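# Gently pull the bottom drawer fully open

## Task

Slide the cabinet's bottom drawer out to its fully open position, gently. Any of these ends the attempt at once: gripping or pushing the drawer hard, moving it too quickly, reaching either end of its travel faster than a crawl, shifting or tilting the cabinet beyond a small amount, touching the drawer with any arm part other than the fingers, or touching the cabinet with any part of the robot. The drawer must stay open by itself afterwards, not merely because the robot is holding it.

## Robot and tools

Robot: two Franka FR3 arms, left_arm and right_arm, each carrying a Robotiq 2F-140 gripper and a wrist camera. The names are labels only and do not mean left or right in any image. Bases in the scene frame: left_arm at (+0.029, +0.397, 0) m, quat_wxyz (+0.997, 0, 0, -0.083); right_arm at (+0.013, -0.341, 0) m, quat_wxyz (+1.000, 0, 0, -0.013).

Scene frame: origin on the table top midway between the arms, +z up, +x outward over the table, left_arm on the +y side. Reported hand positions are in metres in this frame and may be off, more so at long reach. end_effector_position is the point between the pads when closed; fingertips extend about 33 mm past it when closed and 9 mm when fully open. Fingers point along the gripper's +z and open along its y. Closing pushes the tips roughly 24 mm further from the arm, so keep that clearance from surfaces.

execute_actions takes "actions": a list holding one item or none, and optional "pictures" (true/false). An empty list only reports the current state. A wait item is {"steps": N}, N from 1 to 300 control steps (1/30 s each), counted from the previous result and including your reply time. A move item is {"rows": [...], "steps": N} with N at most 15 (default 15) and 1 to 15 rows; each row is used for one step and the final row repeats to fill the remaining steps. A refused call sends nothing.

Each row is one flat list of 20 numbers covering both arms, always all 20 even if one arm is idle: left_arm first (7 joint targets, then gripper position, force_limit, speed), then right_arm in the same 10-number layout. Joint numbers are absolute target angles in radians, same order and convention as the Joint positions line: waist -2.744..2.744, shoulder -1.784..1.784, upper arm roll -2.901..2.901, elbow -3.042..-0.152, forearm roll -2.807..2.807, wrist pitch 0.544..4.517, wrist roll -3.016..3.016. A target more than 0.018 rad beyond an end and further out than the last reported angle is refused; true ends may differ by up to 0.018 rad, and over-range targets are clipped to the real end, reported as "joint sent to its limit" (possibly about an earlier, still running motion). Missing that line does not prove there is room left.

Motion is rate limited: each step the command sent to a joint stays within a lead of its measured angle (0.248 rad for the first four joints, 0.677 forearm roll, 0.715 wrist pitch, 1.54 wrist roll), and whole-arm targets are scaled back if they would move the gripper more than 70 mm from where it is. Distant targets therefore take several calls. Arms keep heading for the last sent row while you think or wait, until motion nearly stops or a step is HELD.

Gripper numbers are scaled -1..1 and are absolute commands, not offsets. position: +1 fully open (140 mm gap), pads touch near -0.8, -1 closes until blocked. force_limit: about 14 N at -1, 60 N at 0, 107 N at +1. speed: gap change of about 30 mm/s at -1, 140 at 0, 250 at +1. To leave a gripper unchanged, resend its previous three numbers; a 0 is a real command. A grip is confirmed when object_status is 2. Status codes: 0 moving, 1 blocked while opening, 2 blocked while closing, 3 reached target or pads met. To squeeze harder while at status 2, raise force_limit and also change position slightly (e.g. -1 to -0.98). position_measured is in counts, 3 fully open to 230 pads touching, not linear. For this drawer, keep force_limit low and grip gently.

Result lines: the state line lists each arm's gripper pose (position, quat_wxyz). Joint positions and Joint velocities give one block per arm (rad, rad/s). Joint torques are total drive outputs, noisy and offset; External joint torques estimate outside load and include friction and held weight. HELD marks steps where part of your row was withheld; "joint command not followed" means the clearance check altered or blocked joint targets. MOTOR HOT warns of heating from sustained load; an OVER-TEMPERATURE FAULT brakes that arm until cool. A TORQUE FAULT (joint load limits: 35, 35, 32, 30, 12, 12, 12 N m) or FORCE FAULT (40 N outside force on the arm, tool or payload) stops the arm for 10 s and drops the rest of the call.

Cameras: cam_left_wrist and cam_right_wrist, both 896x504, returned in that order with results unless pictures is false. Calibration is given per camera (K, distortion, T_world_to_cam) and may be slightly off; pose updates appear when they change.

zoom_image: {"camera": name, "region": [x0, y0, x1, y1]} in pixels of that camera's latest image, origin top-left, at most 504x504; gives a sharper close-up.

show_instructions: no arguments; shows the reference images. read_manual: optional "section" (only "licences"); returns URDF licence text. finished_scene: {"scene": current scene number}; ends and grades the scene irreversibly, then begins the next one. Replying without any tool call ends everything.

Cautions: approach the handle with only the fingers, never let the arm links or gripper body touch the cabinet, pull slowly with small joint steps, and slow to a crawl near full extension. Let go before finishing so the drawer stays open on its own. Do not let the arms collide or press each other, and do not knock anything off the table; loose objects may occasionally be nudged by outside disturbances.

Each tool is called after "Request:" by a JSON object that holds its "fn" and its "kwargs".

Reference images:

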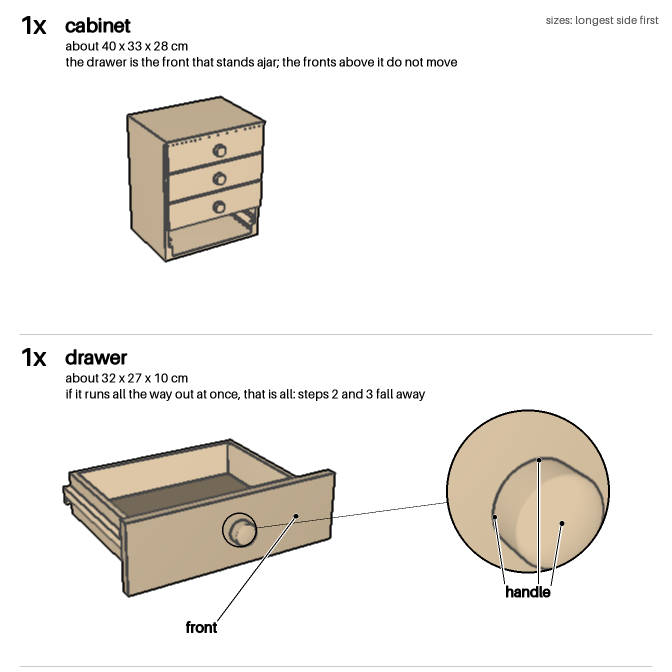

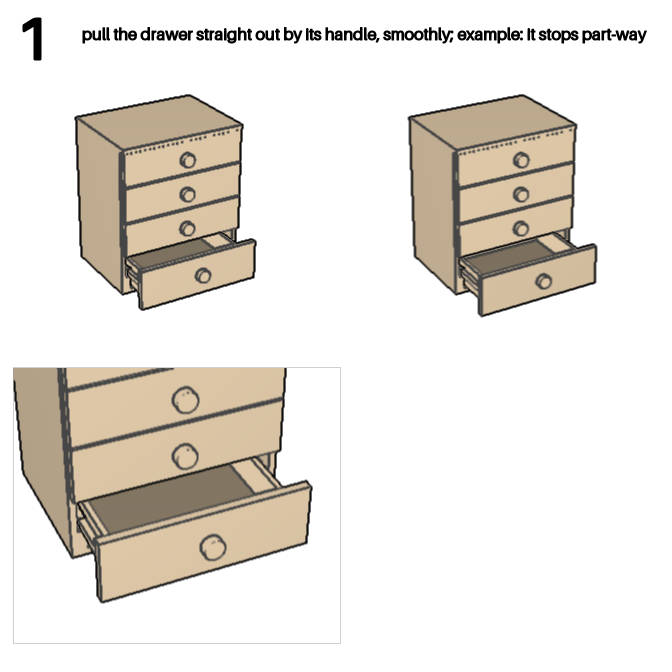

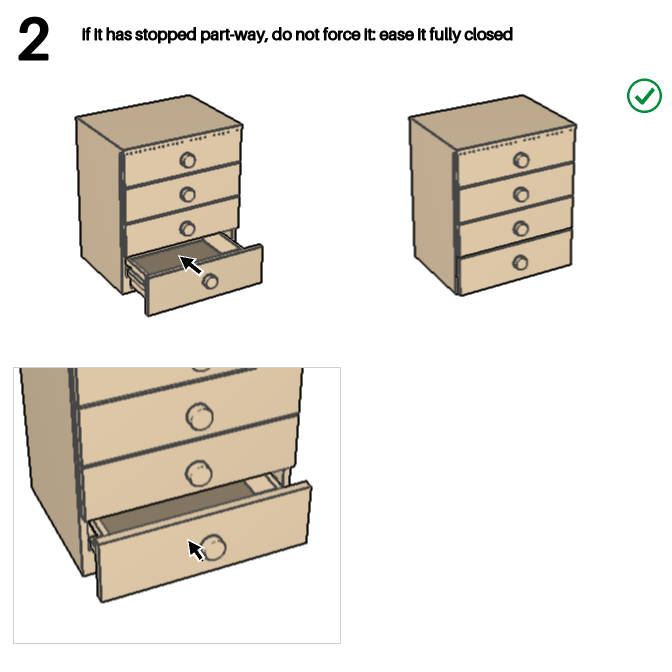

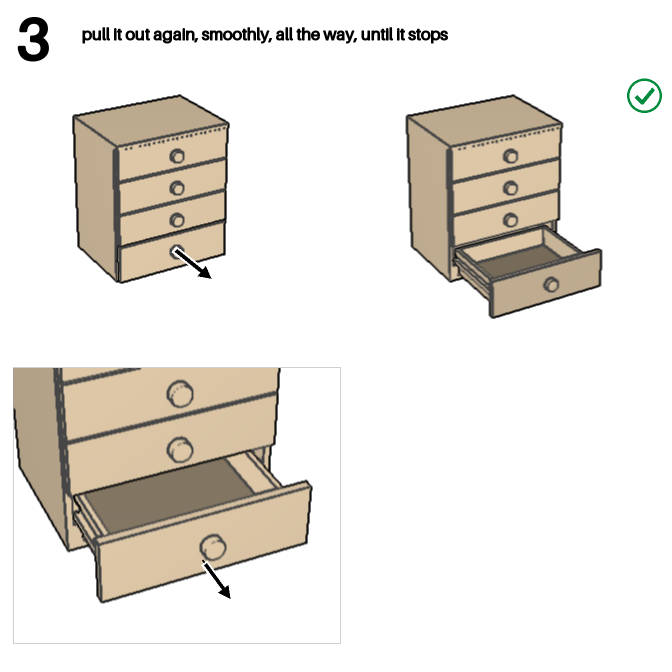

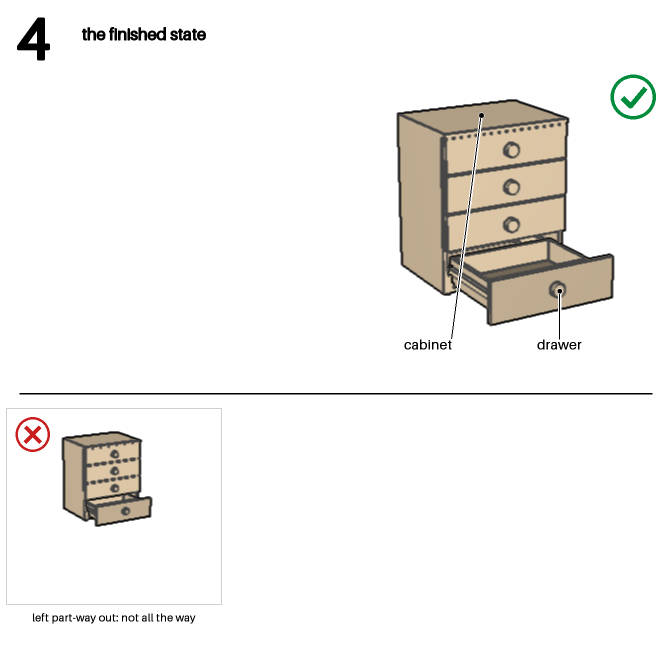

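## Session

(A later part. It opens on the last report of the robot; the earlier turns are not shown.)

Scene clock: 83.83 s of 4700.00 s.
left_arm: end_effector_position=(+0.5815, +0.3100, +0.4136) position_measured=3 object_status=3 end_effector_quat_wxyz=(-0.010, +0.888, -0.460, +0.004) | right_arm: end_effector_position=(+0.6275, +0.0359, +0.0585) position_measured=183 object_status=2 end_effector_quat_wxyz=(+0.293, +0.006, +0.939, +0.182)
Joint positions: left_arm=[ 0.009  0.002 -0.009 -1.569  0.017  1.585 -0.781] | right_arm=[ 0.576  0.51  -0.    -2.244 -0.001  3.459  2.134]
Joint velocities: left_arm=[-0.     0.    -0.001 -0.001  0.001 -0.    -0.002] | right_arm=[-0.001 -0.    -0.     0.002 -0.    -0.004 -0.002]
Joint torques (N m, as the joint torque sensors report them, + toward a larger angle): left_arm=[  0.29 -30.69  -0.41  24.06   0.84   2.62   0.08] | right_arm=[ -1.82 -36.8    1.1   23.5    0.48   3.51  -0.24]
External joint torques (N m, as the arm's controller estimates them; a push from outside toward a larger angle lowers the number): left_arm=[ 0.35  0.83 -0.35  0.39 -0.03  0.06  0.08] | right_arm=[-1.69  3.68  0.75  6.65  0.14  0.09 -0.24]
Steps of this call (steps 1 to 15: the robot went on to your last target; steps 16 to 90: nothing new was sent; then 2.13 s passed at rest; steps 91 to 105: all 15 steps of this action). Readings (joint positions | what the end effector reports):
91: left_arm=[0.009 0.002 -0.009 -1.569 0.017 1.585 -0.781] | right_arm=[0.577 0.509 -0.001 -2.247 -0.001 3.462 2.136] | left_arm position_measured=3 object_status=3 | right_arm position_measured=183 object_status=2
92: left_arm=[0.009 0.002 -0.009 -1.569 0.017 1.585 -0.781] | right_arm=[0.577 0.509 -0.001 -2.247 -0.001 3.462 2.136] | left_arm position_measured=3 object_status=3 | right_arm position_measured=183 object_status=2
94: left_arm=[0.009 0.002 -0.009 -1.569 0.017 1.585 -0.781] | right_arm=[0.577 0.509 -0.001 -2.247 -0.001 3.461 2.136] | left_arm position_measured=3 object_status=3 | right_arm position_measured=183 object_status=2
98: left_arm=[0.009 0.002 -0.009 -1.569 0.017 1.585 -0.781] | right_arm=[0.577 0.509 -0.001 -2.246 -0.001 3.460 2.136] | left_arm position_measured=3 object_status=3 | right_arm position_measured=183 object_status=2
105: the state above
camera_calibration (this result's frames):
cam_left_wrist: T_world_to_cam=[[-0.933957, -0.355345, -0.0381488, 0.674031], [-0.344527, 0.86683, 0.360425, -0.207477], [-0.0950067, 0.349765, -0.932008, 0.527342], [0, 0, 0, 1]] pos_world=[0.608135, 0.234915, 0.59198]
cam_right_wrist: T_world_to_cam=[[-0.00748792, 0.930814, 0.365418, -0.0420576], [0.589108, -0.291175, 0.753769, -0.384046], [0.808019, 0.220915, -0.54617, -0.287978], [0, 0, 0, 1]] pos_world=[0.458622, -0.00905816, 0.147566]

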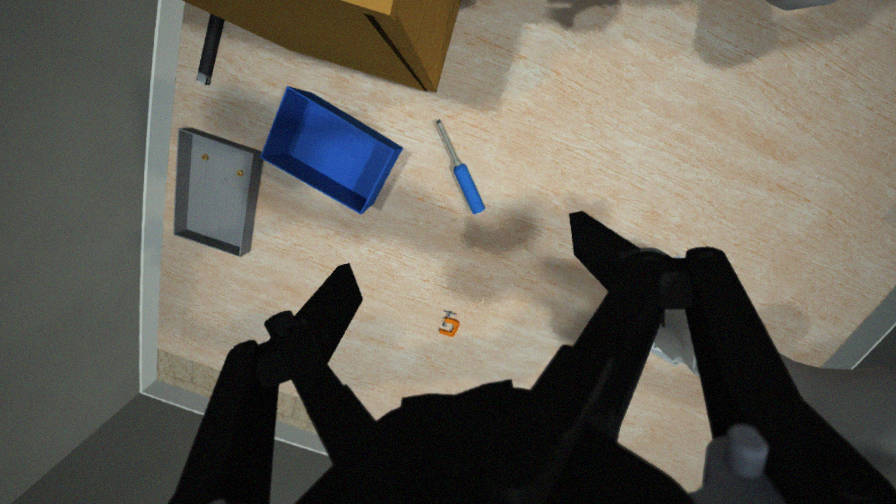

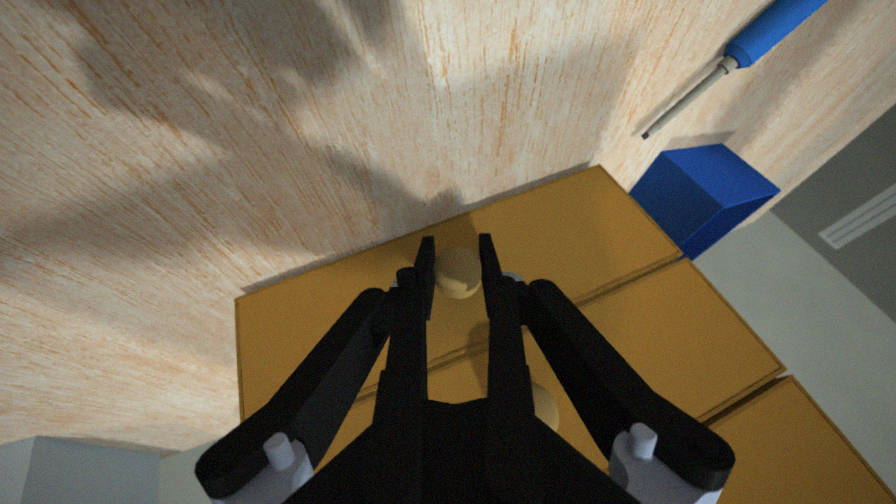

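Request:
{"fn": "execute_actions", "kwargs": {"actions": [{"rows":[[0.009,0.002,-0.009,-1.569,0.017,1.585,-0.781,1,-1,0,0.575,0.5145,0,-2.2391,0,3.461,2.134,-1,-1,-1],[0.009,0.002,-0.009,-1.569,0.017,1.585,-0.781,1,-1,0,0.5765,0.5109,0,-2.2448,0,3.463,2.138,-1,-1,-1],[0.009,0.002,-0.009,-1.569,0.017,1.585,-0.781,1,-1,0,0.578,0.5081,0,-2.2491,0,3.465,2.142,-1,-1,-1],[0.009,0.002,-0.009,-1.569,0.017,1.585,-0.781,1,-1,0,0.5792,0.5054,0,-2.2533,0,3.466,2.145,-1,-1,-1],[0.009,0.002,-0.009,-1.569,0.017,1.585,-0.781,1,-1,0,0.5801,0.5027,0,-2.2576,0,3.467,2.146,-1,-1,-1],[0.009,0.002,-0.009,-1.569,0.017,1.585,-0.781,1,-1,0,0.581,0.5,0,-2.2618,0,3.468,2.146,-1,-1,-1],[0.009,0.002,-0.009,-1.569,0.017,1.585,-0.781,1,-1,0,0.5819,0.4973,0,-2.2661,0,3.469,2.147,-1,-1,-1],[0.009,0.002,-0.009,-1.569,0.017,1.585,-0.781,1,-1,0,0.5828,0.4946,0,-2.2704,0,3.47,2.148,-1,-1,-1],[0.009,0.002,-0.009,-1.569,0.017,1.585,-0.781,1,-1,0,0.5836,0.4918,0,-2.2746,0,3.47,2.149,-1,-1,-1],[0.009,0.002,-0.009,-1.569,0.017,1.585,-0.781,1,-1,0,0.5845,0.4891,0,-2.2789,0,3.471,2.149,-1,-1,-1],[0.009,0.002,-0.009,-1.569,0.017,1.585,-0.781,1,-1,0,0.5854,0.4864,0,-2.2831,0,3.472,2.15,-1,-1,-1],[0.009,0.002,-0.009,-1.569,0.017,1.585,-0.781,1,-1,0,0.5863,0.4837,0,-2.2874,0,3.472,2.151,-1,-1,-1],[0.009,0.002,-0.009,-1.569,0.017,1.585,-0.781,1,-1,0,0.5872,0.481,0,-2.2917,0,3.473,2.152,-1,-1,-1],[0.009,0.002,-0.009,-1.569,0.017,1.585,-0.781,1,-1,0,0.5881,0.4783,0,-2.2959,0,3.474,2.152,-1,-1,-1],[0.009,0.002,-0.009,-1.569,0.017,1.585,-0.781,1,-1,0,0.589,0.4756,0,-2.3002,0,3.474,2.153,-1,-1,-1]],"steps":15}], "pictures": false}}

Request:
{"fn": "execute_actions", "kwargs": {"actions": [{"rows":[[0.009,0.002,-0.009,-1.569,0.017,1.585,-0.781,1,-1,0,0.5898,0.4728,0,-2.3044,0,3.475,2.154,-1,-1,-1],[0.009,0.002,-0.009,-1.569,0.017,1.585,-0.781,1,-1,0,0.5907,0.4701,0,-2.3087,0,3.475,2.155,-1,-1,-1],[0.009,0.002,-0.009,-1.569,0.017,1.585,-0.781,1,-1,0,0.5915,0.4679,0,-2.3122,0,3.476,2.155,-1,-1,-1],[0.009,0.002,-0.009,-1.569,0.017,1.585,-0.781,1,-1,0,0.5922,0.4656,0,-2.3158,0,3.477,2.156,-1,-1,-1],[0.009,0.002,-0.009,-1.569,0.017,1.585,-0.781,1,-1,0,0.5931,0.463,0,-2.32,0,3.477,2.157,-1,-1,-1],[0.009,0.002,-0.009,-1.569,0.017,1.585,-0.781,1,-1,0,0.594,0.4603,0,-2.3241,0,3.478,2.157,-1,-1,-1],[0.009,0.002,-0.009,-1.569,0.017,1.585,-0.781,1,-1,0,0.595,0.4576,0,-2.3283,0,3.478,2.158,-1,-1,-1],[0.009,0.002,-0.009,-1.569,0.017,1.585,-0.781,1,-1,0,0.5959,0.4549,0,-2.3324,0,3.479,2.159,-1,-1,-1],[0.009,0.002,-0.009,-1.569,0.017,1.585,-0.781,1,-1,0,0.5968,0.4522,0,-2.3366,0,3.479,2.16,-1,-1,-1],[0.009,0.002,-0.009,-1.569,0.017,1.585,-0.781,1,-1,0,0.5977,0.4495,0,-2.3407,0,3.48,2.16,-1,-1,-1],[0.009,0.002,-0.009,-1.569,0.017,1.585,-0.781,1,-1,0,0.5987,0.4468,0,-2.3449,0,3.48,2.161,-1,-1,-1],[0.009,0.002,-0.009,-1.569,0.017,1.585,-0.781,1,-1,0,0.5996,0.4441,0,-2.349,0,3.481,2.162,-1,-1,-1],[0.009,0.002,-0.009,-1.569,0.017,1.585,-0.781,1,-1,0,0.6005,0.4414,0,-2.3531,0,3.481,2.163,-1,-1,-1],[0.009,0.002,-0.009,-1.569,0.017,1.585,-0.781,1,-1,0,0.6014,0.4387,0,-2.3572,0,3.482,2.163,-1,-1,-1],[0.009,0.002,-0.009,-1.569,0.017,1.585,-0.781,1,-1,0,0.6023,0.436,0,-2.3613,0,3.482,2.164,-1,-1,-1]],"steps":15}], "pictures": false}}

Request:
{"fn": "execute_actions", "kwargs": {"actions": [{"rows":[[0.009,0.002,-0.009,-1.569,0.017,1.585,-0.781,1,-1,0,0.6033,0.4333,0,-2.3654,0,3.483,2.165,-1,-1,-1],[0.009,0.002,-0.009,-1.569,0.017,1.585,-0.781,1,-1,0,0.6042,0.4306,0,-2.3695,0,3.483,2.166,-1,-1,-1],[0.009,0.002,-0.009,-1.569,0.017,1.585,-0.781,1,-1,0,0.6051,0.428,0,-2.3735,0,3.484,2.166,-1,-1,-1],[0.009,0.002,-0.009,-1.569,0.017,1.585,-0.781,1,-1,0,0.6061,0.4253,0,-2.3775,0,3.484,2.167,-1,-1,-1],[0.009,0.002,-0.009,-1.569,0.017,1.585,-0.781,1,-1,0,0.6071,0.4226,0,-2.3814,0,3.484,2.168,-1,-1,-1],[0.009,0.002,-0.009,-1.569,0.017,1.585,-0.781,1,-1,0,0.6081,0.42,0,-2.3854,0,3.485,2.169,-1,-1,-1],[0.009,0.002,-0.009,-1.569,0.017,1.585,-0.781,1,-1,0,0.609,0.4173,0,-2.3893,0,3.485,2.17,-1,-1,-1],[0.009,0.002,-0.009,-1.569,0.017,1.585,-0.781,1,-1,0,0.61,0.4147,0,-2.3933,0,3.486,2.171,-1,-1,-1],[0.009,0.002,-0.009,-1.569,0.017,1.585,-0.781,1,-1,0,0.611,0.412,0,-2.3972,0,3.486,2.171,-1,-1,-1],[0.009,0.002,-0.009,-1.569,0.017,1.585,-0.781,1,-1,0,0.612,0.4093,0,-2.4011,0,3.486,2.172,-1,-1,-1],[0.009,0.002,-0.009,-1.569,0.017,1.585,-0.781,1,-1,0,0.613,0.4067,0,-2.4051,0,3.487,2.173,-1,-1,-1],[0.009,0.002,-0.009,-1.569,0.017,1.585,-0.781,1,-1,0,0.6139,0.404,0,-2.409,0,3.487,2.174,-1,-1,-1],[0.009,0.002,-0.009,-1.569,0.017,1.585,-0.781,1,-1,0,0.6149,0.4014,0,-2.413,0,3.488,2.175,-1,-1,-1],[0.009,0.002,-0.009,-1.569,0.017,1.585,-0.781,1,-1,0,0.6159,0.3987,0,-2.4169,0,3.488,2.176,-1,-1,-1],[0.009,0.002,-0.009,-1.569,0.017,1.585,-0.781,1,-1,0,0.6169,0.3961,0,-2.4209,0,3.488,2.176,-1,-1,-1]],"steps":15}], "pictures": false}}

Request:
{"fn": "execute_actions", "kwargs": {"actions": [{"rows":[[0.009,0.002,-0.009,-1.569,0.017,1.585,-0.781,1,-1,0,0.6178,0.3934,0,-2.4248,0,3.489,2.177,-1,-1,-1],[0.009,0.002,-0.009,-1.569,0.017,1.585,-0.781,1,-1,0,0.6188,0.3908,0,-2.4288,0,3.489,2.178,-1,-1,-1],[0.009,0.002,-0.009,-1.569,0.017,1.585,-0.781,1,-1,0,0.6198,0.3881,0,-2.4327,0,3.489,2.179,-1,-1,-1],[0.009,0.002,-0.009,-1.569,0.017,1.585,-0.781,1,-1,0,0.6208,0.3855,0,-2.4366,0,3.49,2.18,-1,-1,-1],[0.009,0.002,-0.009,-1.569,0.017,1.585,-0.781,1,-1,0,0.6218,0.3828,0,-2.4406,0,3.49,2.181,-1,-1,-1],[0.009,0.002,-0.009,-1.569,0.017,1.585,-0.781,1,-1,0,0.6228,0.3801,0,-2.4445,0,3.49,2.182,-1,-1,-1],[0.009,0.002,-0.009,-1.569,0.017,1.585,-0.781,1,-1,0,0.6238,0.3775,0,-2.4485,0,3.49,2.182,-1,-1,-1],[0.009,0.002,-0.009,-1.569,0.017,1.585,-0.781,1,-1,0,0.6248,0.3748,0,-2.4524,0,3.491,2.183,-1,-1,-1],[0.009,0.002,-0.009,-1.569,0.017,1.585,-0.781,1,-1,0,0.6258,0.3722,0,-2.4564,0,3.491,2.184,-1,-1,-1],[0.009,0.002,-0.009,-1.569,0.017,1.585,-0.781,1,-1,0,0.6268,0.3695,0,-2.4603,0,3.491,2.185,-1,-1,-1],[0.009,0.002,-0.009,-1.569,0.017,1.585,-0.781,1,-1,0,0.6278,0.3669,0,-2.4642,0,3.491,2.186,-1,-1,-1],[0.009,0.002,-0.009,-1.569,0.017,1.585,-0.781,1,-1,0,0.6288,0.3642,0,-2.4682,0,3.491,2.187,-1,-1,-1],[0.009,0.002,-0.009,-1.569,0.017,1.585,-0.781,1,-1,0,0.6299,0.3616,0,-2.472,0,3.492,2.188,-1,-1,-1],[0.009,0.002,-0.009,-1.569,0.017,1.585,-0.781,1,-1,0,0.631,0.3589,0,-2.476,0,3.492,2.189,-1,-1,-1],[0.009,0.002,-0.009,-1.569,0.017,1.585,-0.781,1,-1,0,0.6317,0.3572,0,-2.4785,0,3.492,2.19,-1,-1,-1]],"steps":15}], "pictures": false}}

Request:
{"fn": "execute_actions", "kwargs": {"actions": [{"rows":[[0.009,0.002,-0.009,-1.569,0.017,1.585,-0.781,1,-1,0,0.6324,0.3554,0,-2.481,0,3.492,2.19,-1,-1,-1],[0.009,0.002,-0.009,-1.569,0.017,1.585,-0.781,1,-1,0,0.6331,0.3537,0,-2.4835,0,3.492,2.191,-1,-1,-1],[0.009,0.002,-0.009,-1.569,0.017,1.585,-0.781,1,-1,0,0.6338,0.3519,0,-2.486,0,3.492,2.191,-1,-1,-1],[0.009,0.002,-0.009,-1.569,0.017,1.585,-0.781,1,-1,0,0.6345,0.3502,0,-2.4885,0,3.492,2.192,-1,-1,-1],[0.009,0.002,-0.009,-1.569,0.017,1.585,-0.781,1,-1,0,0.6352,0.3484,0,-2.491,0,3.492,2.193,-1,-1,-1],[0.009,0.002,-0.009,-1.569,0.017,1.585,-0.781,1,-1,0,0.6359,0.3467,0,-2.4935,0,3.492,2.193,-1,-1,-1],[0.009,0.002,-0.009,-1.569,0.017,1.585,-0.781,1,-1,0,0.6366,0.3449,0,-2.496,0,3.492,2.194,-1,-1,-1]],"steps":13}]}}

Scene clock: 97.10 s of 4700.00 s.
left_arm: end_effector_position=(+0.5815, +0.3100, +0.4136) position_measured=3 object_status=3 end_effector_quat_wxyz=(-0.010, +0.888, -0.460, +0.004) | right_arm: end_effector_position=(+0.6134, +0.0342, +0.0589) position_measured=183 object_status=2 end_effector_quat_wxyz=(+0.289, +0.005, +0.940, +0.183)
Joint positions: left_arm=[ 0.009  0.002 -0.009 -1.569  0.017  1.585 -0.781] | right_arm=[ 0.584  0.484 -0.    -2.287 -0.001  3.47   2.142]
Joint velocities: left_arm=[ 0.001  0.001  0.001  0.001 -0.002  0.001 -0.002] | right_arm=[ 0.026 -0.079 -0.    -0.123  0.001  0.019  0.021]
Joint torques (N m, as the joint torque sensors report them, + toward a larger angle): left_arm=[  0.31 -30.64  -0.19  24.24   0.85   2.6    0.06] | right_arm=[  2.14 -41.49   0.93  15.11   0.46   3.41   0.35]
External joint torques (N m, as the arm's controller estimates them; a push from outside toward a larger angle lowers the number): left_arm=[ 0.19  0.84 -0.32  0.57 -0.02  0.04  0.06] | right_arm=[ 2.44 -2.31  0.6  -2.03  0.13 -0.03  0.35]
Steps of this call (steps 1 to 15: the robot went on to your last target; steps 16 to 90: nothing new was sent; then 9.77 s passed at rest; steps 91 to 105: all 15 steps of this action). Readings (joint positions | what the end effector reports):
91: left_arm=[0.009 0.002 -0.009 -1.569 0.017 1.585 -0.781] | right_arm=[0.576 0.510 -0.000 -2.244 -0.001 3.458 2.134] | left_arm position_measured=3 object_status=3 | right_arm position_measured=183 object_status=2
92: left_arm=[0.009 0.002 -0.009 -1.569 0.017 1.585 -0.781] | right_arm=[0.576 0.510 -0.000 -2.244 -0.001 3.459 2.134] | left_arm position_measured=3 object_status=3 | right_arm position_measured=183 object_status=2
94: left_arm=[0.009 0.002 -0.009 -1.569 0.017 1.585 -0.781] | right_arm=[0.576 0.509 -0.000 -2.246 -0.001 3.460 2.135] | left_arm position_measured=3 object_status=3 | right_arm position_measured=183 object_status=2
98: left_arm=[0.009 0.002 -0.009 -1.569 0.017 1.585 -0.781] | right_arm=[0.578 0.502 -0.000 -2.258 -0.001 3.464 2.137] | left_arm position_measured=3 object_status=3 | right_arm position_measured=183 object_status=2
105: the state above

Scene clock: 97.60 s of 4700.00 s.
left_arm: end_effector_position=(+0.5815, +0.3100, +0.4136) position_measured=3 object_status=3 end_effector_quat_wxyz=(-0.010, +0.888, -0.460, +0.004) | right_arm: end_effector_position=(+0.5922, +0.0317, +0.0595) position_measured=183 object_status=2 end_effector_quat_wxyz=(+0.282, +0.004, +0.942, +0.183)
Joint positions: left_arm=[ 0.009  0.002 -0.009 -1.569  0.017  1.585 -0.781] | right_arm=[ 0.597  0.444 -0.    -2.348 -0.001  3.479  2.152]
Joint velocities: left_arm=[-0.001 -0.001  0.001  0.001  0.     0.     0.002] | right_arm=[ 0.027 -0.081 -0.001 -0.12  -0.     0.013  0.022]
Joint torques (N m, as the joint torque sensors report them, + toward a larger angle): left_arm=[  0.45 -30.89  -0.39  24.31   0.83   2.6    0.05] | right_arm=[  1.06 -39.49   1.17  15.61   0.41   3.42   0.35]
External joint torques (N m, as the arm's controller estimates them; a push from outside toward a larger angle lowers the number): left_arm=[ 0.43  0.85 -0.41  0.5  -0.05  0.03  0.05] | right_arm=[ 1.29 -1.8   0.81 -1.08  0.11 -0.01  0.35]
Steps of this call (steps 1 to 15: all 15 steps of this action). Readings (joint positions | what the end effector reports):
1: left_arm=[0.009 0.002 -0.009 -1.569 0.017 1.585 -0.781] | right_arm=[0.585 0.481 -0.000 -2.291 -0.001 3.470 2.142] | left_arm position_measured=3 object_status=3 | right_arm position_measured=183 object_status=2
2: left_arm=[0.009 0.002 -0.009 -1.569 0.017 1.585 -0.781] | right_arm=[0.586 0.479 -0.000 -2.295 -0.001 3.471 2.143] | left_arm position_measured=3 object_status=3 | right_arm position_measured=183 object_status=2
4: left_arm=[0.009 0.002 -0.009 -1.569 0.017 1.585 -0.781] | right_arm=[0.588 0.474 -0.000 -2.303 -0.001 3.472 2.144] | left_arm position_measured=3 object_status=3 | right_arm position_measured=183 object_status=2
8: left_arm=[0.009 0.002 -0.009 -1.569 0.017 1.585 -0.781] | right_arm=[0.591 0.463 -0.000 -2.319 -0.001 3.475 2.147] | left_arm position_measured=3 object_status=3 | right_arm position_measured=183 object_status=2
15: the state above

Scene clock: 98.10 s of 4700.00 s.
left_arm: end_effector_position=(+0.5815, +0.3100, +0.4136) position_measured=3 object_status=3 end_effector_quat_wxyz=(-0.010, +0.888, -0.460, +0.004) | right_arm: end_effector_position=(+0.5707, +0.0292, +0.0600) position_measured=183 object_status=2 end_effector_quat_wxyz=(+0.275, +0.003, +0.944, +0.183)
Joint positions: left_arm=[ 0.009  0.002 -0.009 -1.569  0.017  1.585 -0.781] | right_arm=[ 0.612  0.404 -0.    -2.408 -0.001  3.486  2.163]
Joint velocities: left_arm=[-0.002  0.001  0.002 -0.001  0.    -0.     0.   ] | right_arm=[ 0.03  -0.08   0.    -0.116  0.     0.009  0.021]
Joint torques (N m, as the joint torque sensors report them, + toward a larger angle): left_arm=[  0.25 -30.85  -0.49  24.36   0.85   2.62   0.09] | right_arm=[  1.19 -37.49   1.16  14.3    0.4    3.56   0.3 ]
External joint torques (N m, as the arm's controller estimates them; a push from outside toward a larger angle lowers the number): left_arm=[ 0.23  0.71 -0.51  0.68 -0.02  0.07  0.09] | right_arm=[ 1.34 -1.31  0.78 -2.    0.12  0.13  0.29]
Steps of this call (steps 1 to 15: all 15 steps of this action). Readings (joint positions | what the end effector reports):
1: left_arm=[0.009 0.002 -0.009 -1.569 0.017 1.585 -0.781] | right_arm=[0.598 0.442 -0.000 -2.352 -0.001 3.479 2.153] | left_arm position_measured=3 object_status=3 | right_arm position_measured=183 object_status=2
2: left_arm=[0.009 0.002 -0.009 -1.569 0.017 1.585 -0.781] | right_arm=[0.599 0.439 -0.000 -2.356 -0.001 3.480 2.153] | left_arm position_measured=3 object_status=3 | right_arm position_measured=183 object_status=2
4: left_arm=[0.009 0.002 -0.009 -1.569 0.017 1.585 -0.781] | right_arm=[0.601 0.434 -0.000 -2.365 -0.001 3.481 2.155] | left_arm position_measured=3 object_status=3 | right_arm position_measured=183 object_status=2
8: left_arm=[0.009 0.002 -0.009 -1.569 0.017 1.585 -0.781] | right_arm=[0.605 0.423 -0.000 -2.381 -0.001 3.483 2.158] | left_arm position_measured=3 object_status=3 | right_arm position_measured=183 object_status=2
15: the state above

Scene clock: 98.60 s of 4700.00 s.
left_arm: end_effector_position=(+0.5815, +0.3100, +0.4136) position_measured=3 object_status=3 end_effector_quat_wxyz=(-0.010, +0.888, -0.460, +0.004) | right_arm: end_effector_position=(+0.5491, +0.0266, +0.0606) position_measured=183 object_status=2 end_effector_quat_wxyz=(+0.267, +0.001, +0.946, +0.184)
Joint positions: left_arm=[ 0.009  0.002 -0.009 -1.569  0.017  1.585 -0.781] | right_arm=[ 0.627  0.364 -0.    -2.467 -0.001  3.491  2.176]
Joint velocities: left_arm=[ 0.    -0.001  0.001 -0.     0.001 -0.    -0.001] | right_arm=[ 0.029 -0.071 -0.    -0.102  0.     0.007  0.027]
Joint torques (N m, as the joint torque sensors report them, + toward a larger angle): left_arm=[  0.19 -30.6   -0.37  24.1    0.88   2.63   0.05] | right_arm=[  1.47 -36.88   1.25  13.26   0.42   3.37   0.5 ]
External joint torques (N m, as the arm's controller estimates them; a push from outside toward a larger angle lowers the number): left_arm=[ 0.17  0.9  -0.39  0.44  0.01  0.08  0.05] | right_arm=[ 1.85 -2.19  1.15 -2.79  0.12 -0.06  0.5 ]
Steps of this call (steps 1 to 15: all 15 steps of this action). Readings (joint positions | what the end effector reports):
1: left_arm=[0.009 0.002 -0.009 -1.569 0.017 1.585 -0.781] | right_arm=[0.613 0.402 -0.000 -2.412 -0.001 3.486 2.164] | left_arm position_measured=3 object_status=3 | right_arm position_measured=183 object_status=2
2: left_arm=[0.009 0.002 -0.009 -1.569 0.017 1.585 -0.781] | right_arm=[0.614 0.399 -0.000 -2.416 -0.001 3.486 2.165] | left_arm position_measured=3 object_status=3 | right_arm position_measured=183 object_status=2
4: left_arm=[0.009 0.002 -0.009 -1.569 0.017 1.585 -0.781] | right_arm=[0.616 0.394 -0.000 -2.424 -0.001 3.487 2.166] | left_arm position_measured=3 object_status=3 | right_arm position_measured=183 object_status=2
8: left_arm=[0.009 0.002 -0.009 -1.569 0.017 1.585 -0.781] | right_arm=[0.620 0.383 -0.000 -2.440 -0.001 3.488 2.170] | left_arm position_measured=3 object_status=3 | right_arm position_measured=183 object_status=2
15: the state above

Scene clock: 99.03 s of 4700.00 s.
left_arm: end_effector_position=(+0.5815, +0.3100, +0.4136) position_measured=3 object_status=3 end_effector_quat_wxyz=(-0.010, +0.888, -0.460, +0.004) | right_arm: end_effector_position=(+0.5398, +0.0255, +0.0609) position_measured=183 object_status=2 end_effector_quat_wxyz=(+0.263, +0.002, +0.947, +0.184)
Joint positions: left_arm=[ 0.009  0.002 -0.009 -1.569  0.017  1.585 -0.781] | right_arm=[ 0.634  0.347 -0.    -2.491 -0.001  3.492  2.183]
Joint velocities: left_arm=[ 0.    -0.001  0.    -0.     0.001  0.     0.002] | right_arm=[ 0.001 -0.002  0.001 -0.005  0.001  0.     0.008]
Joint torques (N m, as the joint torque sensors report them, + toward a larger angle): left_arm=[  0.38 -30.71  -0.52  24.26   0.85   2.64   0.06] | right_arm=[  1.35 -36.63   0.78  12.91   0.38   3.32   0.52]
External joint torques (N m, as the arm's controller estimates them; a push from outside toward a larger angle lowers the number): left_arm=[ 0.45  0.96 -0.45  0.51 -0.02  0.08  0.06] | right_arm=[ 1.36 -2.25  0.46 -2.47  0.12 -0.08  0.52]
Steps of this call (steps 1 to 13: all 13 steps of this action). Readings (joint positions | what the end effector reports):
1: left_arm=[0.009 0.002 -0.009 -1.569 0.017 1.585 -0.781] | right_arm=[0.628 0.362 -0.000 -2.470 -0.001 3.491 2.176] | left_arm position_measured=3 object_status=3 | right_arm position_measured=183 object_status=2
2: left_arm=[0.009 0.002 -0.009 -1.569 0.017 1.585 -0.781] | right_arm=[0.628 0.360 -0.000 -2.473 -0.001 3.491 2.177] | left_arm position_measured=3 object_status=3 | right_arm position_measured=183 object_status=2
4: left_arm=[0.009 0.002 -0.009 -1.569 0.017 1.585 -0.781] | right_arm=[0.630 0.356 -0.000 -2.478 -0.001 3.491 2.179] | left_arm position_measured=3 object_status=3 | right_arm position_measured=183 object_status=2
8: left_arm=[0.009 0.002 -0.009 -1.569 0.017 1.585 -0.781] | right_arm=[0.633 0.349 -0.000 -2.488 -0.001 3.492 2.181] | left_arm position_measured=3 object_status=3 | right_arm position_measured=183 object_status=2
13: the state above
camera_calibration (this result's frames):
cam_left_wrist: T_world_to_cam=[[-0.933956, -0.355345, -0.0381487, 0.67403], [-0.344527, 0.86683, 0.360425, -0.207477], [-0.0950068, 0.349765, -0.932008, 0.527342], [0, 0, 0, 1]] pos_world=[0.608135, 0.234915, 0.59198]
cam_right_wrist: T_world_to_cam=[[-0.00398035, 0.931493, 0.363739, -0.0356903], [0.638572, -0.277553, 0.717768, -0.362036], [0.769552, 0.23513, -0.59372, -0.190151], [0, 0, 0, 1]] pos_world=[0.377375, -0.0225285, 0.159943]

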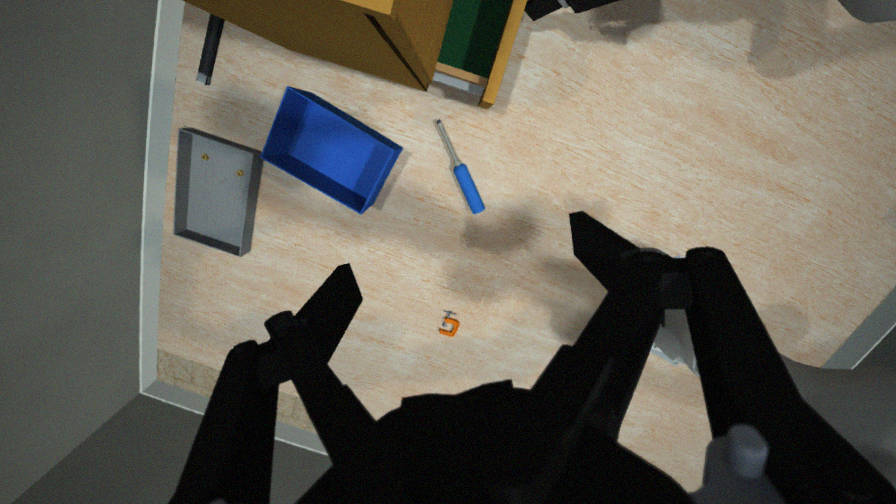

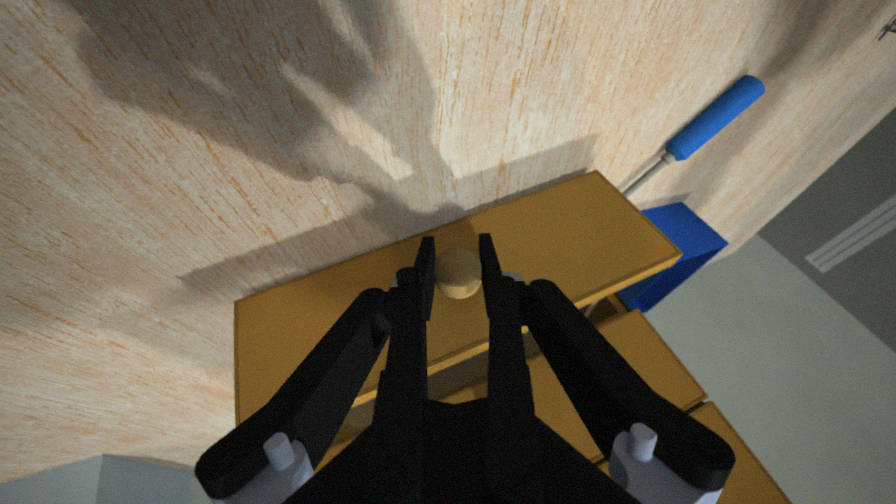

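Request:
{"fn": "execute_actions", "kwargs": {"actions": [{"rows":[[0.009,0.002,-0.009,-1.569,0.017,1.585,-0.781,1,-1,0,0.6372,0.3418,0,-2.4995,0,3.493,2.195,-1,-1,-1],[0.009,0.002,-0.009,-1.569,0.017,1.585,-0.781,1,-1,0,0.6382,0.3386,0,-2.5037,0,3.493,2.196,-1,-1,-1],[0.009,0.002,-0.009,-1.569,0.017,1.585,-0.781,1,-1,0,0.6393,0.3357,0,-2.5077,0,3.493,2.197,-1,-1,-1],[0.009,0.002,-0.009,-1.569,0.017,1.585,-0.781,1,-1,0,0.6404,0.333,0,-2.5115,0,3.493,2.198,-1,-1,-1],[0.009,0.002,-0.009,-1.569,0.017,1.585,-0.781,1,-1,0,0.6415,0.3302,0,-2.5153,0,3.493,2.199,-1,-1,-1],[0.009,0.002,-0.009,-1.569,0.017,1.585,-0.781,1,-1,0,0.6426,0.3275,0,-2.5191,0,3.493,2.2,-1,-1,-1],[0.009,0.002,-0.009,-1.569,0.017,1.585,-0.781,1,-1,0,0.6438,0.3248,0,-2.5229,0,3.493,2.201,-1,-1,-1],[0.009,0.002,-0.009,-1.569,0.017,1.585,-0.781,1,-1,0,0.6449,0.322,0,-2.5266,0,3.493,2.202,-1,-1,-1],[0.009,0.002,-0.009,-1.569,0.017,1.585,-0.781,1,-1,0,0.646,0.3193,0,-2.5304,0,3.493,2.203,-1,-1,-1],[0.009,0.002,-0.009,-1.569,0.017,1.585,-0.781,1,-1,0,0.6471,0.3165,0,-2.5341,0,3.493,2.204,-1,-1,-1],[0.009,0.002,-0.009,-1.569,0.017,1.585,-0.781,1,-1,0,0.6483,0.3138,0,-2.5379,0,3.493,2.205,-1,-1,-1],[0.009,0.002,-0.009,-1.569,0.017,1.585,-0.781,1,-1,0,0.6494,0.3111,0,-2.5416,0,3.493,2.206,-1,-1,-1],[0.009,0.002,-0.009,-1.569,0.017,1.585,-0.781,1,-1,0,0.6505,0.3083,0,-2.5454,0,3.493,2.207,-1,-1,-1],[0.009,0.002,-0.009,-1.569,0.017,1.585,-0.781,1,-1,0,0.6517,0.3056,0,-2.5491,0,3.493,2.208,-1,-1,-1],[0.009,0.002,-0.009,-1.569,0.017,1.585,-0.781,1,-1,0,0.6529,0.3028,0,-2.5528,0,3.493,2.209,-1,-1,-1]],"steps":15}], "pictures": false}}

Request:
{"fn": "execute_actions", "kwargs": {"actions": [{"rows":[[0.009,0.002,-0.009,-1.569,0.017,1.585,-0.781,1,-1,0,0.654,0.3001,0,-2.5565,0,3.493,2.21,-1,-1,-1],[0.009,0.002,-0.009,-1.569,0.017,1.585,-0.781,1,-1,0,0.6552,0.2973,0,-2.5602,0,3.493,2.211,-1,-1,-1],[0.009,0.002,-0.009,-1.569,0.017,1.585,-0.781,1,-1,0,0.6563,0.2946,0,-2.5639,0,3.493,2.212,-1,-1,-1],[0.009,0.002,-0.009,-1.569,0.017,1.585,-0.781,1,-1,0,0.6575,0.2918,0,-2.5676,0,3.493,2.213,-1,-1,-1],[0.009,0.002,-0.009,-1.569,0.017,1.585,-0.781,1,-1,0,0.6587,0.2891,0,-2.5713,0,3.493,2.214,-1,-1,-1],[0.009,0.002,-0.009,-1.569,0.017,1.585,-0.781,1,-1,0,0.6599,0.2863,0,-2.575,0,3.493,2.215,-1,-1,-1],[0.009,0.002,-0.009,-1.569,0.017,1.585,-0.781,1,-1,0,0.6611,0.2835,0,-2.5786,0,3.493,2.216,-1,-1,-1],[0.009,0.002,-0.009,-1.569,0.017,1.585,-0.781,1,-1,0,0.6623,0.2808,0,-2.5823,0,3.492,2.217,-1,-1,-1],[0.009,0.002,-0.009,-1.569,0.017,1.585,-0.781,1,-1,0,0.6635,0.278,0,-2.5859,0,3.492,2.218,-1,-1,-1],[0.009,0.002,-0.009,-1.569,0.017,1.585,-0.781,1,-1,0,0.6647,0.2753,0,-2.5896,0,3.492,2.219,-1,-1,-1],[0.009,0.002,-0.009,-1.569,0.017,1.585,-0.781,1,-1,0,0.6659,0.2725,0,-2.5932,0,3.492,2.22,-1,-1,-1],[0.009,0.002,-0.009,-1.569,0.017,1.585,-0.781,1,-1,0,0.6671,0.2697,0,-2.5969,0,3.491,2.221,-1,-1,-1],[0.009,0.002,-0.009,-1.569,0.017,1.585,-0.781,1,-1,0,0.6683,0.267,0,-2.6005,0,3.491,2.222,-1,-1,-1],[0.009,0.002,-0.009,-1.569,0.017,1.585,-0.781,1,-1,0,0.6696,0.2642,0,-2.6041,0,3.491,2.222,-1,-1,-1],[0.009,0.002,-0.009,-1.569,0.017,1.585,-0.781,1,-1,0,0.6704,0.2623,0,-2.6065,0,3.491,2.223,-1,-1,-1]],"steps":15}], "pictures": false}}

Request:
{"fn": "execute_actions", "kwargs": {"actions": [{"steps":8}]}}

Request:
{"fn": "zoom_image", "kwargs": {"camera": "cam_left_wrist", "region": [400, 0, 600, 130]}}

Scene clock: 109.43 s of 4700.00 s.
left_arm: end_effector_position=(+0.5815, +0.3100, +0.4136) position_measured=3 object_status=3 end_effector_quat_wxyz=(-0.010, +0.888, -0.460, +0.004) | right_arm: end_effector_position=(+0.5208, +0.0232, +0.0614) position_measured=183 object_status=2 end_effector_quat_wxyz=(+0.256, -0.000, +0.949, +0.184)
Joint positions: left_arm=[ 0.009  0.002 -0.009 -1.569  0.017  1.585 -0.781] | right_arm=[ 0.648  0.311 -0.    -2.54  -0.001  3.493  2.194]
Joint velocities: left_arm=[ 0.002  0.001 -0.    -0.001 -0.    -0.    -0.001] | right_arm=[ 0.034 -0.08  -0.    -0.11  -0.     0.     0.025]
Joint torques (N m, as the joint torque sensors report them, + toward a larger angle): left_arm=[  0.17 -30.76  -0.52  24.35   0.83   2.62   0.05] | right_arm=[  0.8  -35.01   0.9   13.14   0.38   3.39   0.3 ]
External joint torques (N m, as the arm's controller estimates them; a push from outside toward a larger angle lowers the number): left_arm=[ 0.14  0.72 -0.55  0.7  -0.04  0.07  0.05] | right_arm=[ 0.99 -2.45  0.6  -2.4   0.14  0.    0.29]
Steps of this call (steps 1 to 15: the robot went on to your last target; steps 16 to 90: nothing new was sent; then 6.90 s passed at rest; steps 91 to 105: all 15 steps of this action). Readings (joint positions | what the end effector reports):
91: left_arm=[0.009 0.002 -0.009 -1.569 0.017 1.585 -0.781] | right_arm=[0.634 0.346 -0.000 -2.493 -0.001 3.492 2.185] | left_arm position_measured=3 object_status=3 | right_arm position_measured=183 object_status=2
92: left_arm=[0.009 0.002 -0.009 -1.569 0.017 1.585 -0.781] | right_arm=[0.634 0.345 -0.000 -2.494 -0.001 3.492 2.185] | left_arm position_measured=3 object_status=3 | right_arm position_measured=183 object_status=2
94: left_arm=[0.009 0.002 -0.009 -1.569 0.017 1.585 -0.781] | right_arm=[0.636 0.341 -0.000 -2.500 -0.001 3.492 2.186] | left_arm position_measured=3 object_status=3 | right_arm position_measured=183 object_status=2
98: left_arm=[0.009 0.002 -0.009 -1.569 0.017 1.585 -0.781] | right_arm=[0.640 0.330 -0.000 -2.514 -0.001 3.492 2.188] | left_arm position_measured=3 object_status=3 | right_arm position_measured=183 object_status=2
105: the state above

Scene clock: 109.93 s of 4700.00 s.
left_arm: end_effector_position=(+0.5815, +0.3100, +0.4136) position_measured=3 object_status=3 end_effector_quat_wxyz=(-0.010, +0.888, -0.460, +0.004) | right_arm: end_effector_position=(+0.4989, +0.0205, +0.0620) position_measured=183 object_status=2 end_effector_quat_wxyz=(+0.248, -0.002, +0.951, +0.184)
Joint positions: left_arm=[ 0.009  0.002 -0.009 -1.569  0.017  1.585 -0.781] | right_arm=[ 0.665  0.27  -0.    -2.596 -0.001  3.493  2.208]
Joint velocities: left_arm=[ 0.001  0.001 -0.     0.     0.001 -0.    -0.   ] | right_arm=[ 0.031 -0.072 -0.001 -0.097 -0.    -0.001  0.026]
Joint torques (N m, as the joint torque sensors report them, + toward a larger angle): left_arm=[  0.46 -30.72  -0.44  24.52   0.85   2.61   0.02] | right_arm=[  1.68 -33.89   1.07  14.73   0.33   3.09   0.36]
External joint torques (N m, as the arm's controller estimates them; a push from outside toward a larger angle lowers the number): left_arm=[ 0.4   0.66 -0.5   0.9  -0.02  0.06  0.02] | right_arm=[ 2.09 -2.93  1.08 -0.52  0.04 -0.28  0.36]
Steps of this call (steps 1 to 15: all 15 steps of this action). Readings (joint positions | what the end effector reports):
1: left_arm=[0.009 0.002 -0.009 -1.569 0.017 1.585 -0.781] | right_arm=[0.649 0.309 -0.000 -2.544 -0.001 3.493 2.195] | left_arm position_measured=3 object_status=3 | right_arm position_measured=183 object_status=2
2: left_arm=[0.009 0.002 -0.009 -1.569 0.017 1.585 -0.781] | right_arm=[0.650 0.306 -0.000 -2.548 -0.001 3.493 2.196] | left_arm position_measured=3 object_status=3 | right_arm position_measured=183 object_status=2
4: left_arm=[0.009 0.002 -0.009 -1.569 0.017 1.585 -0.781] | right_arm=[0.652 0.300 -0.000 -2.555 -0.001 3.493 2.198] | left_arm position_measured=3 object_status=3 | right_arm position_measured=183 object_status=2
8: left_arm=[0.009 0.002 -0.009 -1.569 0.017 1.585 -0.781] | right_arm=[0.657 0.289 -0.000 -2.570 -0.001 3.493 2.201] | left_arm position_measured=3 object_status=3 | right_arm position_measured=183 object_status=2
15: the state above

Scene clock: 110.20 s of 4700.00 s.
left_arm: end_effector_position=(+0.5815, +0.3100, +0.4136) position_measured=3 object_status=3 end_effector_quat_wxyz=(-0.010, +0.888, -0.460, +0.004) | right_arm: end_effector_position=(+0.4961, +0.0202, +0.0620) position_measured=183 object_status=2 end_effector_quat_wxyz=(+0.246, -0.001, +0.952, +0.184)
Joint positions: left_arm=[ 0.009  0.002 -0.009 -1.569  0.017  1.585 -0.781] | right_arm=[ 0.668  0.265 -0.    -2.603 -0.001  3.493  2.212]
Joint velocities: left_arm=[ 0.     0.     0.001  0.     0.001  0.    -0.001] | right_arm=[ 0.    -0.     0.001 -0.002 -0.    -0.001  0.009]
Joint torques (N m, as the joint torque sensors report them, + toward a larger angle): left_arm=[  0.36 -30.72  -0.53  24.36   0.83   2.62   0.08] | right_arm=[  1.68 -33.45   1.19  13.03   0.35   3.09   0.49]
External joint torques (N m, as the arm's controller estimates them; a push from outside toward a larger angle lowers the number): left_arm=[ 0.24  0.84 -0.64  0.65 -0.05  0.07  0.08] | right_arm=[ 1.64 -2.15  0.9  -1.79  0.12 -0.3   0.48]
Steps of this call (steps 1 to 8: the robot went on to your last target). Readings (joint positions | what the end effector reports):
1: left_arm=[0.009 0.002 -0.009 -1.569 0.017 1.585 -0.781] | right_arm=[0.666 0.269 -0.000 -2.598 -0.001 3.493 2.209] | left_arm position_measured=3 object_status=3 | right_arm position_measured=183 object_status=2
2: left_arm=[0.009 0.002 -0.009 -1.569 0.017 1.585 -0.781] | right_arm=[0.667 0.267 -0.000 -2.600 -0.001 3.493 2.210] | left_arm position_measured=3 object_status=3 | right_arm position_measured=183 object_status=2
4: left_arm=[0.009 0.002 -0.009 -1.569 0.017 1.585 -0.781] | right_arm=[0.667 0.266 -0.000 -2.602 -0.001 3.493 2.211] | left_arm position_measured=3 object_status=3 | right_arm position_measured=183 object_status=2
8: the state above
camera_calibration (this result's frames):
cam_left_wrist: T_world_to_cam=[[-0.933957, -0.355345, -0.0381487, 0.67403], [-0.344527, 0.86683, 0.360425, -0.207477], [-0.0950067, 0.349765, -0.932008, 0.527342], [0, 0, 0, 1]] pos_world=[0.608135, 0.234915, 0.59198]
cam_right_wrist: T_world_to_cam=[[-0.00208902, 0.932485, 0.361203, -0.0321132], [0.665165, -0.268413, 0.696785, -0.348514], [0.746693, 0.241715, -0.619696, -0.14173], [0, 0, 0, 1]] pos_world=[0.337582, -0.0293424, 0.166609]

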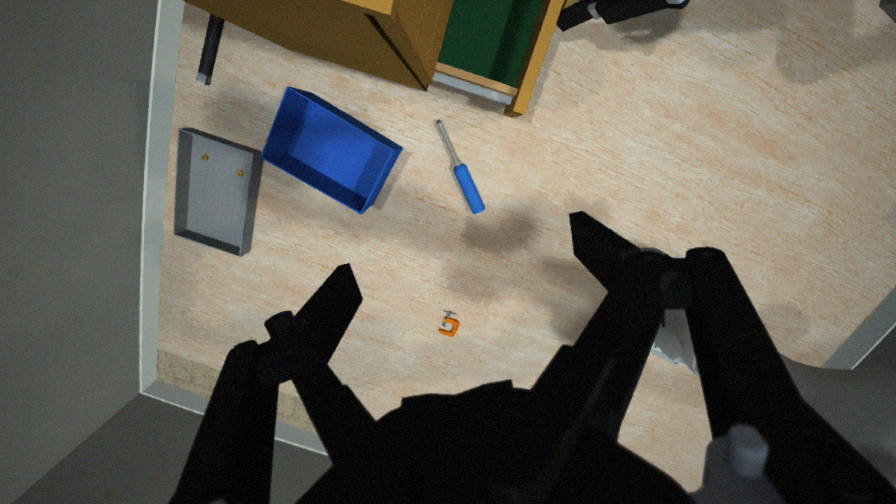

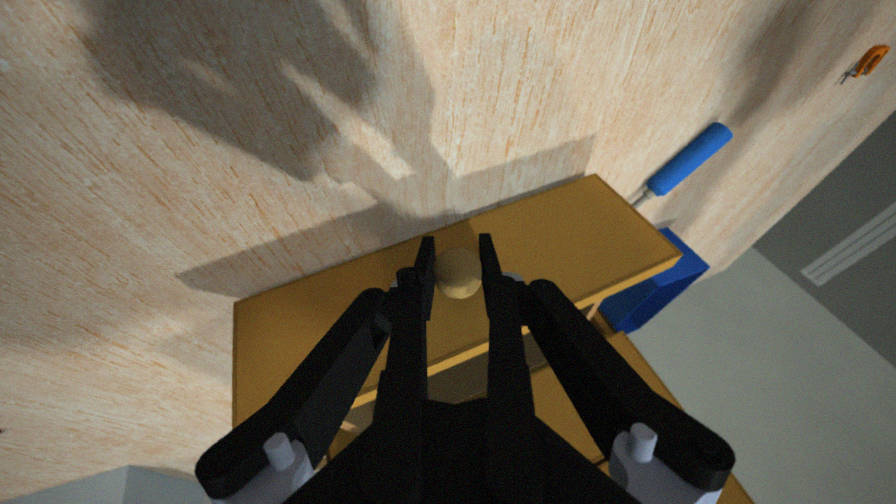

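Region (400, 0, 600, 130) of cam_left_wrist's 896x504 image, scaled by 2.520, with more detail than that image has; it fills the top 328 rows of this view, and the rest is white.

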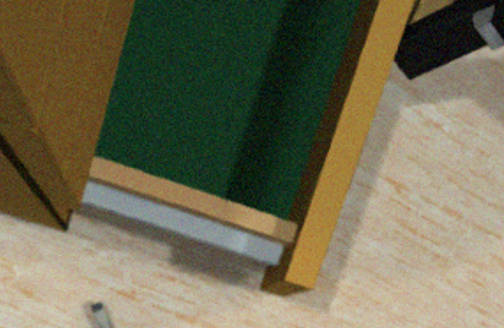

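Request:
{"fn": "execute_actions", "kwargs": {"actions": [{"rows":[[0.009,0.002,-0.009,-1.569,0.017,1.585,-0.781,1,-1,0,0.6716,0.2596,0,-2.6101,0,3.49,2.224,-1,-1,-1],[0.009,0.002,-0.009,-1.569,0.017,1.585,-0.781,1,-1,0,0.6729,0.2568,0,-2.6137,0,3.49,2.225,-1,-1,-1],[0.009,0.002,-0.009,-1.569,0.017,1.585,-0.781,1,-1,0,0.6741,0.254,0,-2.6173,0,3.49,2.226,-1,-1,-1],[0.009,0.002,-0.009,-1.569,0.017,1.585,-0.781,1,-1,0,0.6754,0.2512,0,-2.6208,0,3.489,2.227,-1,-1,-1],[0.009,0.002,-0.009,-1.569,0.017,1.585,-0.781,1,-1,0,0.6766,0.2485,0,-2.6244,0,3.489,2.228,-1,-1,-1],[0.009,0.002,-0.009,-1.569,0.017,1.585,-0.781,1,-1,0,0.6779,0.2457,0,-2.628,0,3.489,2.229,-1,-1,-1],[0.009,0.002,-0.009,-1.569,0.017,1.585,-0.781,1,-1,0,0.6792,0.2429,0,-2.6315,0,3.488,2.23,-1,-1,-1],[0.009,0.002,-0.009,-1.569,0.017,1.585,-0.781,1,-1,0,0.6804,0.2401,0,-2.6351,0,3.488,2.231,-1,-1,-1],[0.009,0.002,-0.009,-1.569,0.017,1.585,-0.781,1,-1,0,0.6817,0.2373,0,-2.6386,0,3.488,2.232,-1,-1,-1],[0.009,0.002,-0.009,-1.569,0.017,1.585,-0.781,1,-1,0,0.683,0.2346,0,-2.6421,0,3.487,2.233,-1,-1,-1],[0.009,0.002,-0.009,-1.569,0.017,1.585,-0.781,1,-1,0,0.6843,0.2318,0,-2.6457,0,3.487,2.234,-1,-1,-1],[0.009,0.002,-0.009,-1.569,0.017,1.585,-0.781,1,-1,0,0.6856,0.229,0,-2.6492,0,3.487,2.235,-1,-1,-1],[0.009,0.002,-0.009,-1.569,0.017,1.585,-0.781,1,-1,0,0.6864,0.2271,0,-2.6515,0,3.486,2.236,-1,-1,-1],[0.009,0.002,-0.009,-1.569,0.017,1.585,-0.781,1,-1,0,0.6869,0.226,0,-2.653,0,3.486,2.237,-1,-1,-1],[0.009,0.002,-0.009,-1.569,0.017,1.585,-0.781,1,-1,0,0.6873,0.2253,0,-2.6539,0,3.486,2.237,-1,-1,-1]],"steps":15}], "pictures": false}}

Request:
{"fn": "execute_actions", "kwargs": {"actions": [{"rows":[[0.009,0.002,-0.009,-1.569,0.017,1.585,-0.781,1,-1,0,0.6877,0.2246,0,-2.6548,0,3.486,2.237,-1,-1,-1],[0.009,0.002,-0.009,-1.569,0.017,1.585,-0.781,1,-1,0,0.688,0.2238,0,-2.6558,0,3.486,2.238,-1,-1,-1],[0.009,0.002,-0.009,-1.569,0.017,1.585,-0.781,1,-1,0,0.6884,0.2231,0,-2.6567,0,3.486,2.238,-1,-1,-1],[0.009,0.002,-0.009,-1.569,0.017,1.585,-0.781,1,-1,0,0.6887,0.2223,0,-2.6576,0,3.486,2.238,-1,-1,-1],[0.009,0.002,-0.009,-1.569,0.017,1.585,-0.781,1,-1,0,0.6891,0.2216,0,-2.6585,0,3.486,2.239,-1,-1,-1],[0.009,0.002,-0.009,-1.569,0.017,1.585,-0.781,1,-1,0,0.6894,0.2208,0,-2.6595,0,3.486,2.239,-1,-1,-1],[0.009,0.002,-0.009,-1.569,0.017,1.585,-0.781,1,-1,0,0.6898,0.2201,0,-2.6604,0,3.485,2.239,-1,-1,-1],[0.009,0.002,-0.009,-1.569,0.017,1.585,-0.781,1,-1,0,0.6901,0.2193,0,-2.6613,0,3.485,2.24,-1,-1,-1],[0.009,0.002,-0.009,-1.569,0.017,1.585,-0.781,1,-1,0,0.6905,0.2186,0,-2.6623,0,3.485,2.24,-1,-1,-1],[0.009,0.002,-0.009,-1.569,0.017,1.585,-0.781,1,-1,0,0.6908,0.2179,0,-2.6632,0,3.485,2.24,-1,-1,-1],[0.009,0.002,-0.009,-1.569,0.017,1.585,-0.781,1,-1,0,0.6912,0.2171,0,-2.6641,0,3.485,2.24,-1,-1,-1],[0.009,0.002,-0.009,-1.569,0.017,1.585,-0.781,1,-1,0,0.6915,0.2164,0,-2.665,0,3.485,2.241,-1,-1,-1],[0.009,0.002,-0.009,-1.569,0.017,1.585,-0.781,1,-1,0,0.6919,0.2156,0,-2.666,0,3.485,2.241,-1,-1,-1],[0.009,0.002,-0.009,-1.569,0.017,1.585,-0.781,1,-1,0,0.6922,0.2149,0,-2.6669,0,3.484,2.241,-1,-1,-1],[0.009,0.002,-0.009,-1.569,0.017,1.585,-0.781,1,-1,0,0.6926,0.2141,0,-2.6678,0,3.484,2.242,-1,-1,-1]],"steps":15}], "pictures": false}}

Scene clock: 115.30 s of 4700.00 s.
left_arm: end_effector_position=(+0.5815, +0.3100, +0.4136) position_measured=3 object_status=3 end_effector_quat_wxyz=(-0.010, +0.888, -0.460, +0.004) | right_arm: end_effector_position=(+0.4782, +0.0180, +0.0625) position_measured=183 object_status=2 end_effector_quat_wxyz=(+0.239, -0.003, +0.953, +0.184)
Joint positions: left_arm=[ 0.009  0.002 -0.009 -1.569  0.017  1.585 -0.781] | right_arm=[ 0.683  0.232 -0.    -2.646 -0.001  3.491  2.223]
Joint velocities: left_arm=[ 0.001 -0.001  0.002 -0.     0.001  0.     0.001] | right_arm=[ 0.022 -0.047  0.002 -0.058 -0.001 -0.006  0.025]
Joint torques (N m, as the joint torque sensors report them, + toward a larger angle): left_arm=[  0.27 -30.89  -0.18  24.5    0.82   2.62   0.07] | right_arm=[  1.38 -32.07   1.11  12.26   0.37   2.7    0.28]
External joint torques (N m, as the arm's controller estimates them; a push from outside toward a larger angle lowers the number): left_arm=[ 0.1   0.65 -0.35  0.8  -0.07  0.06  0.07] | right_arm=[ 1.62 -2.27  1.08 -2.76  0.11 -0.7   0.27]
Steps of this call (steps 1 to 15: the robot went on to your last target; steps 16 to 90: nothing new was sent; then 1.60 s passed at rest; steps 91 to 105: all 15 steps of this action). Readings (joint positions | what the end effector reports):
91: left_arm=[0.009 0.002 -0.009 -1.569 0.017 1.585 -0.781] | right_arm=[0.668 0.265 -0.000 -2.604 -0.001 3.493 2.214] | left_arm position_measured=3 object_status=3 | right_arm position_measured=183 object_status=2
92: left_arm=[0.009 0.002 -0.009 -1.569 0.017 1.585 -0.781] | right_arm=[0.669 0.263 -0.000 -2.605 -0.001 3.493 2.214] | left_arm position_measured=3 object_status=3 | right_arm position_measured=183 object_status=2
94: left_arm=[0.009 0.002 -0.009 -1.569 0.017 1.585 -0.781] | right_arm=[0.670 0.259 -0.000 -2.610 -0.001 3.493 2.214] | left_arm position_measured=3 object_status=3 | right_arm position_measured=183 object_status=2
98: left_arm=[0.009 0.002 -0.009 -1.569 0.017 1.585 -0.781] | right_arm=[0.675 0.249 -0.000 -2.624 -0.001 3.493 2.217] | left_arm position_measured=3 object_status=3 | right_arm position_measured=183 object_status=2
105: the state above

Scene clock: 115.80 s of 4700.00 s.
left_arm: end_effector_position=(+0.5815, +0.3100, +0.4136) position_measured=3 object_status=3 end_effector_quat_wxyz=(-0.010, +0.888, -0.460, +0.004) | right_arm: end_effector_position=(+0.4715, +0.0171, +0.0627) position_measured=183 object_status=2 end_effector_quat_wxyz=(+0.236, -0.002, +0.954, +0.184)
Joint positions: left_arm=[ 0.009  0.002 -0.009 -1.569  0.017  1.585 -0.781] | right_arm=[ 0.689  0.219 -0.    -2.662 -0.001  3.489  2.23 ]
Joint velocities: left_arm=[ 0.001  0.001  0.001 -0.001 -0.001  0.     0.   ] | right_arm=[ 0.01  -0.023 -0.001 -0.027  0.    -0.006  0.012]
Joint torques (N m, as the joint torque sensors report them, + toward a larger angle): left_arm=[  0.3  -30.67  -0.26  24.11   0.85   2.63   0.04] | right_arm=[  1.81 -31.6    0.6   12.56   0.36   2.56   0.51]
External joint torques (N m, as the arm's controller estimates them; a push from outside toward a larger angle lowers the number): left_arm=[ 0.23  0.75 -0.34  0.51 -0.03  0.08  0.04] | right_arm=[ 1.86 -2.14  0.38 -2.04  0.14 -0.82  0.5 ]
Steps of this call (steps 1 to 15: all 15 steps of this action). Readings (joint positions | what the end effector reports):
1: left_arm=[0.009 0.002 -0.009 -1.569 0.017 1.585 -0.781] | right_arm=[0.683 0.230 -0.000 -2.648 -0.001 3.491 2.224] | left_arm position_measured=3 object_status=3 | right_arm position_measured=183 object_status=2
2: left_arm=[0.009 0.002 -0.009 -1.569 0.017 1.585 -0.781] | right_arm=[0.684 0.229 -0.000 -2.649 -0.001 3.491 2.224] | left_arm position_measured=3 object_status=3 | right_arm position_measured=183 object_status=2
4: left_arm=[0.009 0.002 -0.009 -1.569 0.017 1.585 -0.781] | right_arm=[0.685 0.227 -0.000 -2.652 -0.001 3.491 2.226] | left_arm position_measured=3 object_status=3 | right_arm position_measured=183 object_status=2
8: left_arm=[0.009 0.002 -0.009 -1.569 0.017 1.585 -0.781] | right_arm=[0.686 0.224 -0.000 -2.656 -0.001 3.490 2.227] | left_arm position_measured=3 object_status=3 | right_arm position_measured=183 object_status=2
15: the state above


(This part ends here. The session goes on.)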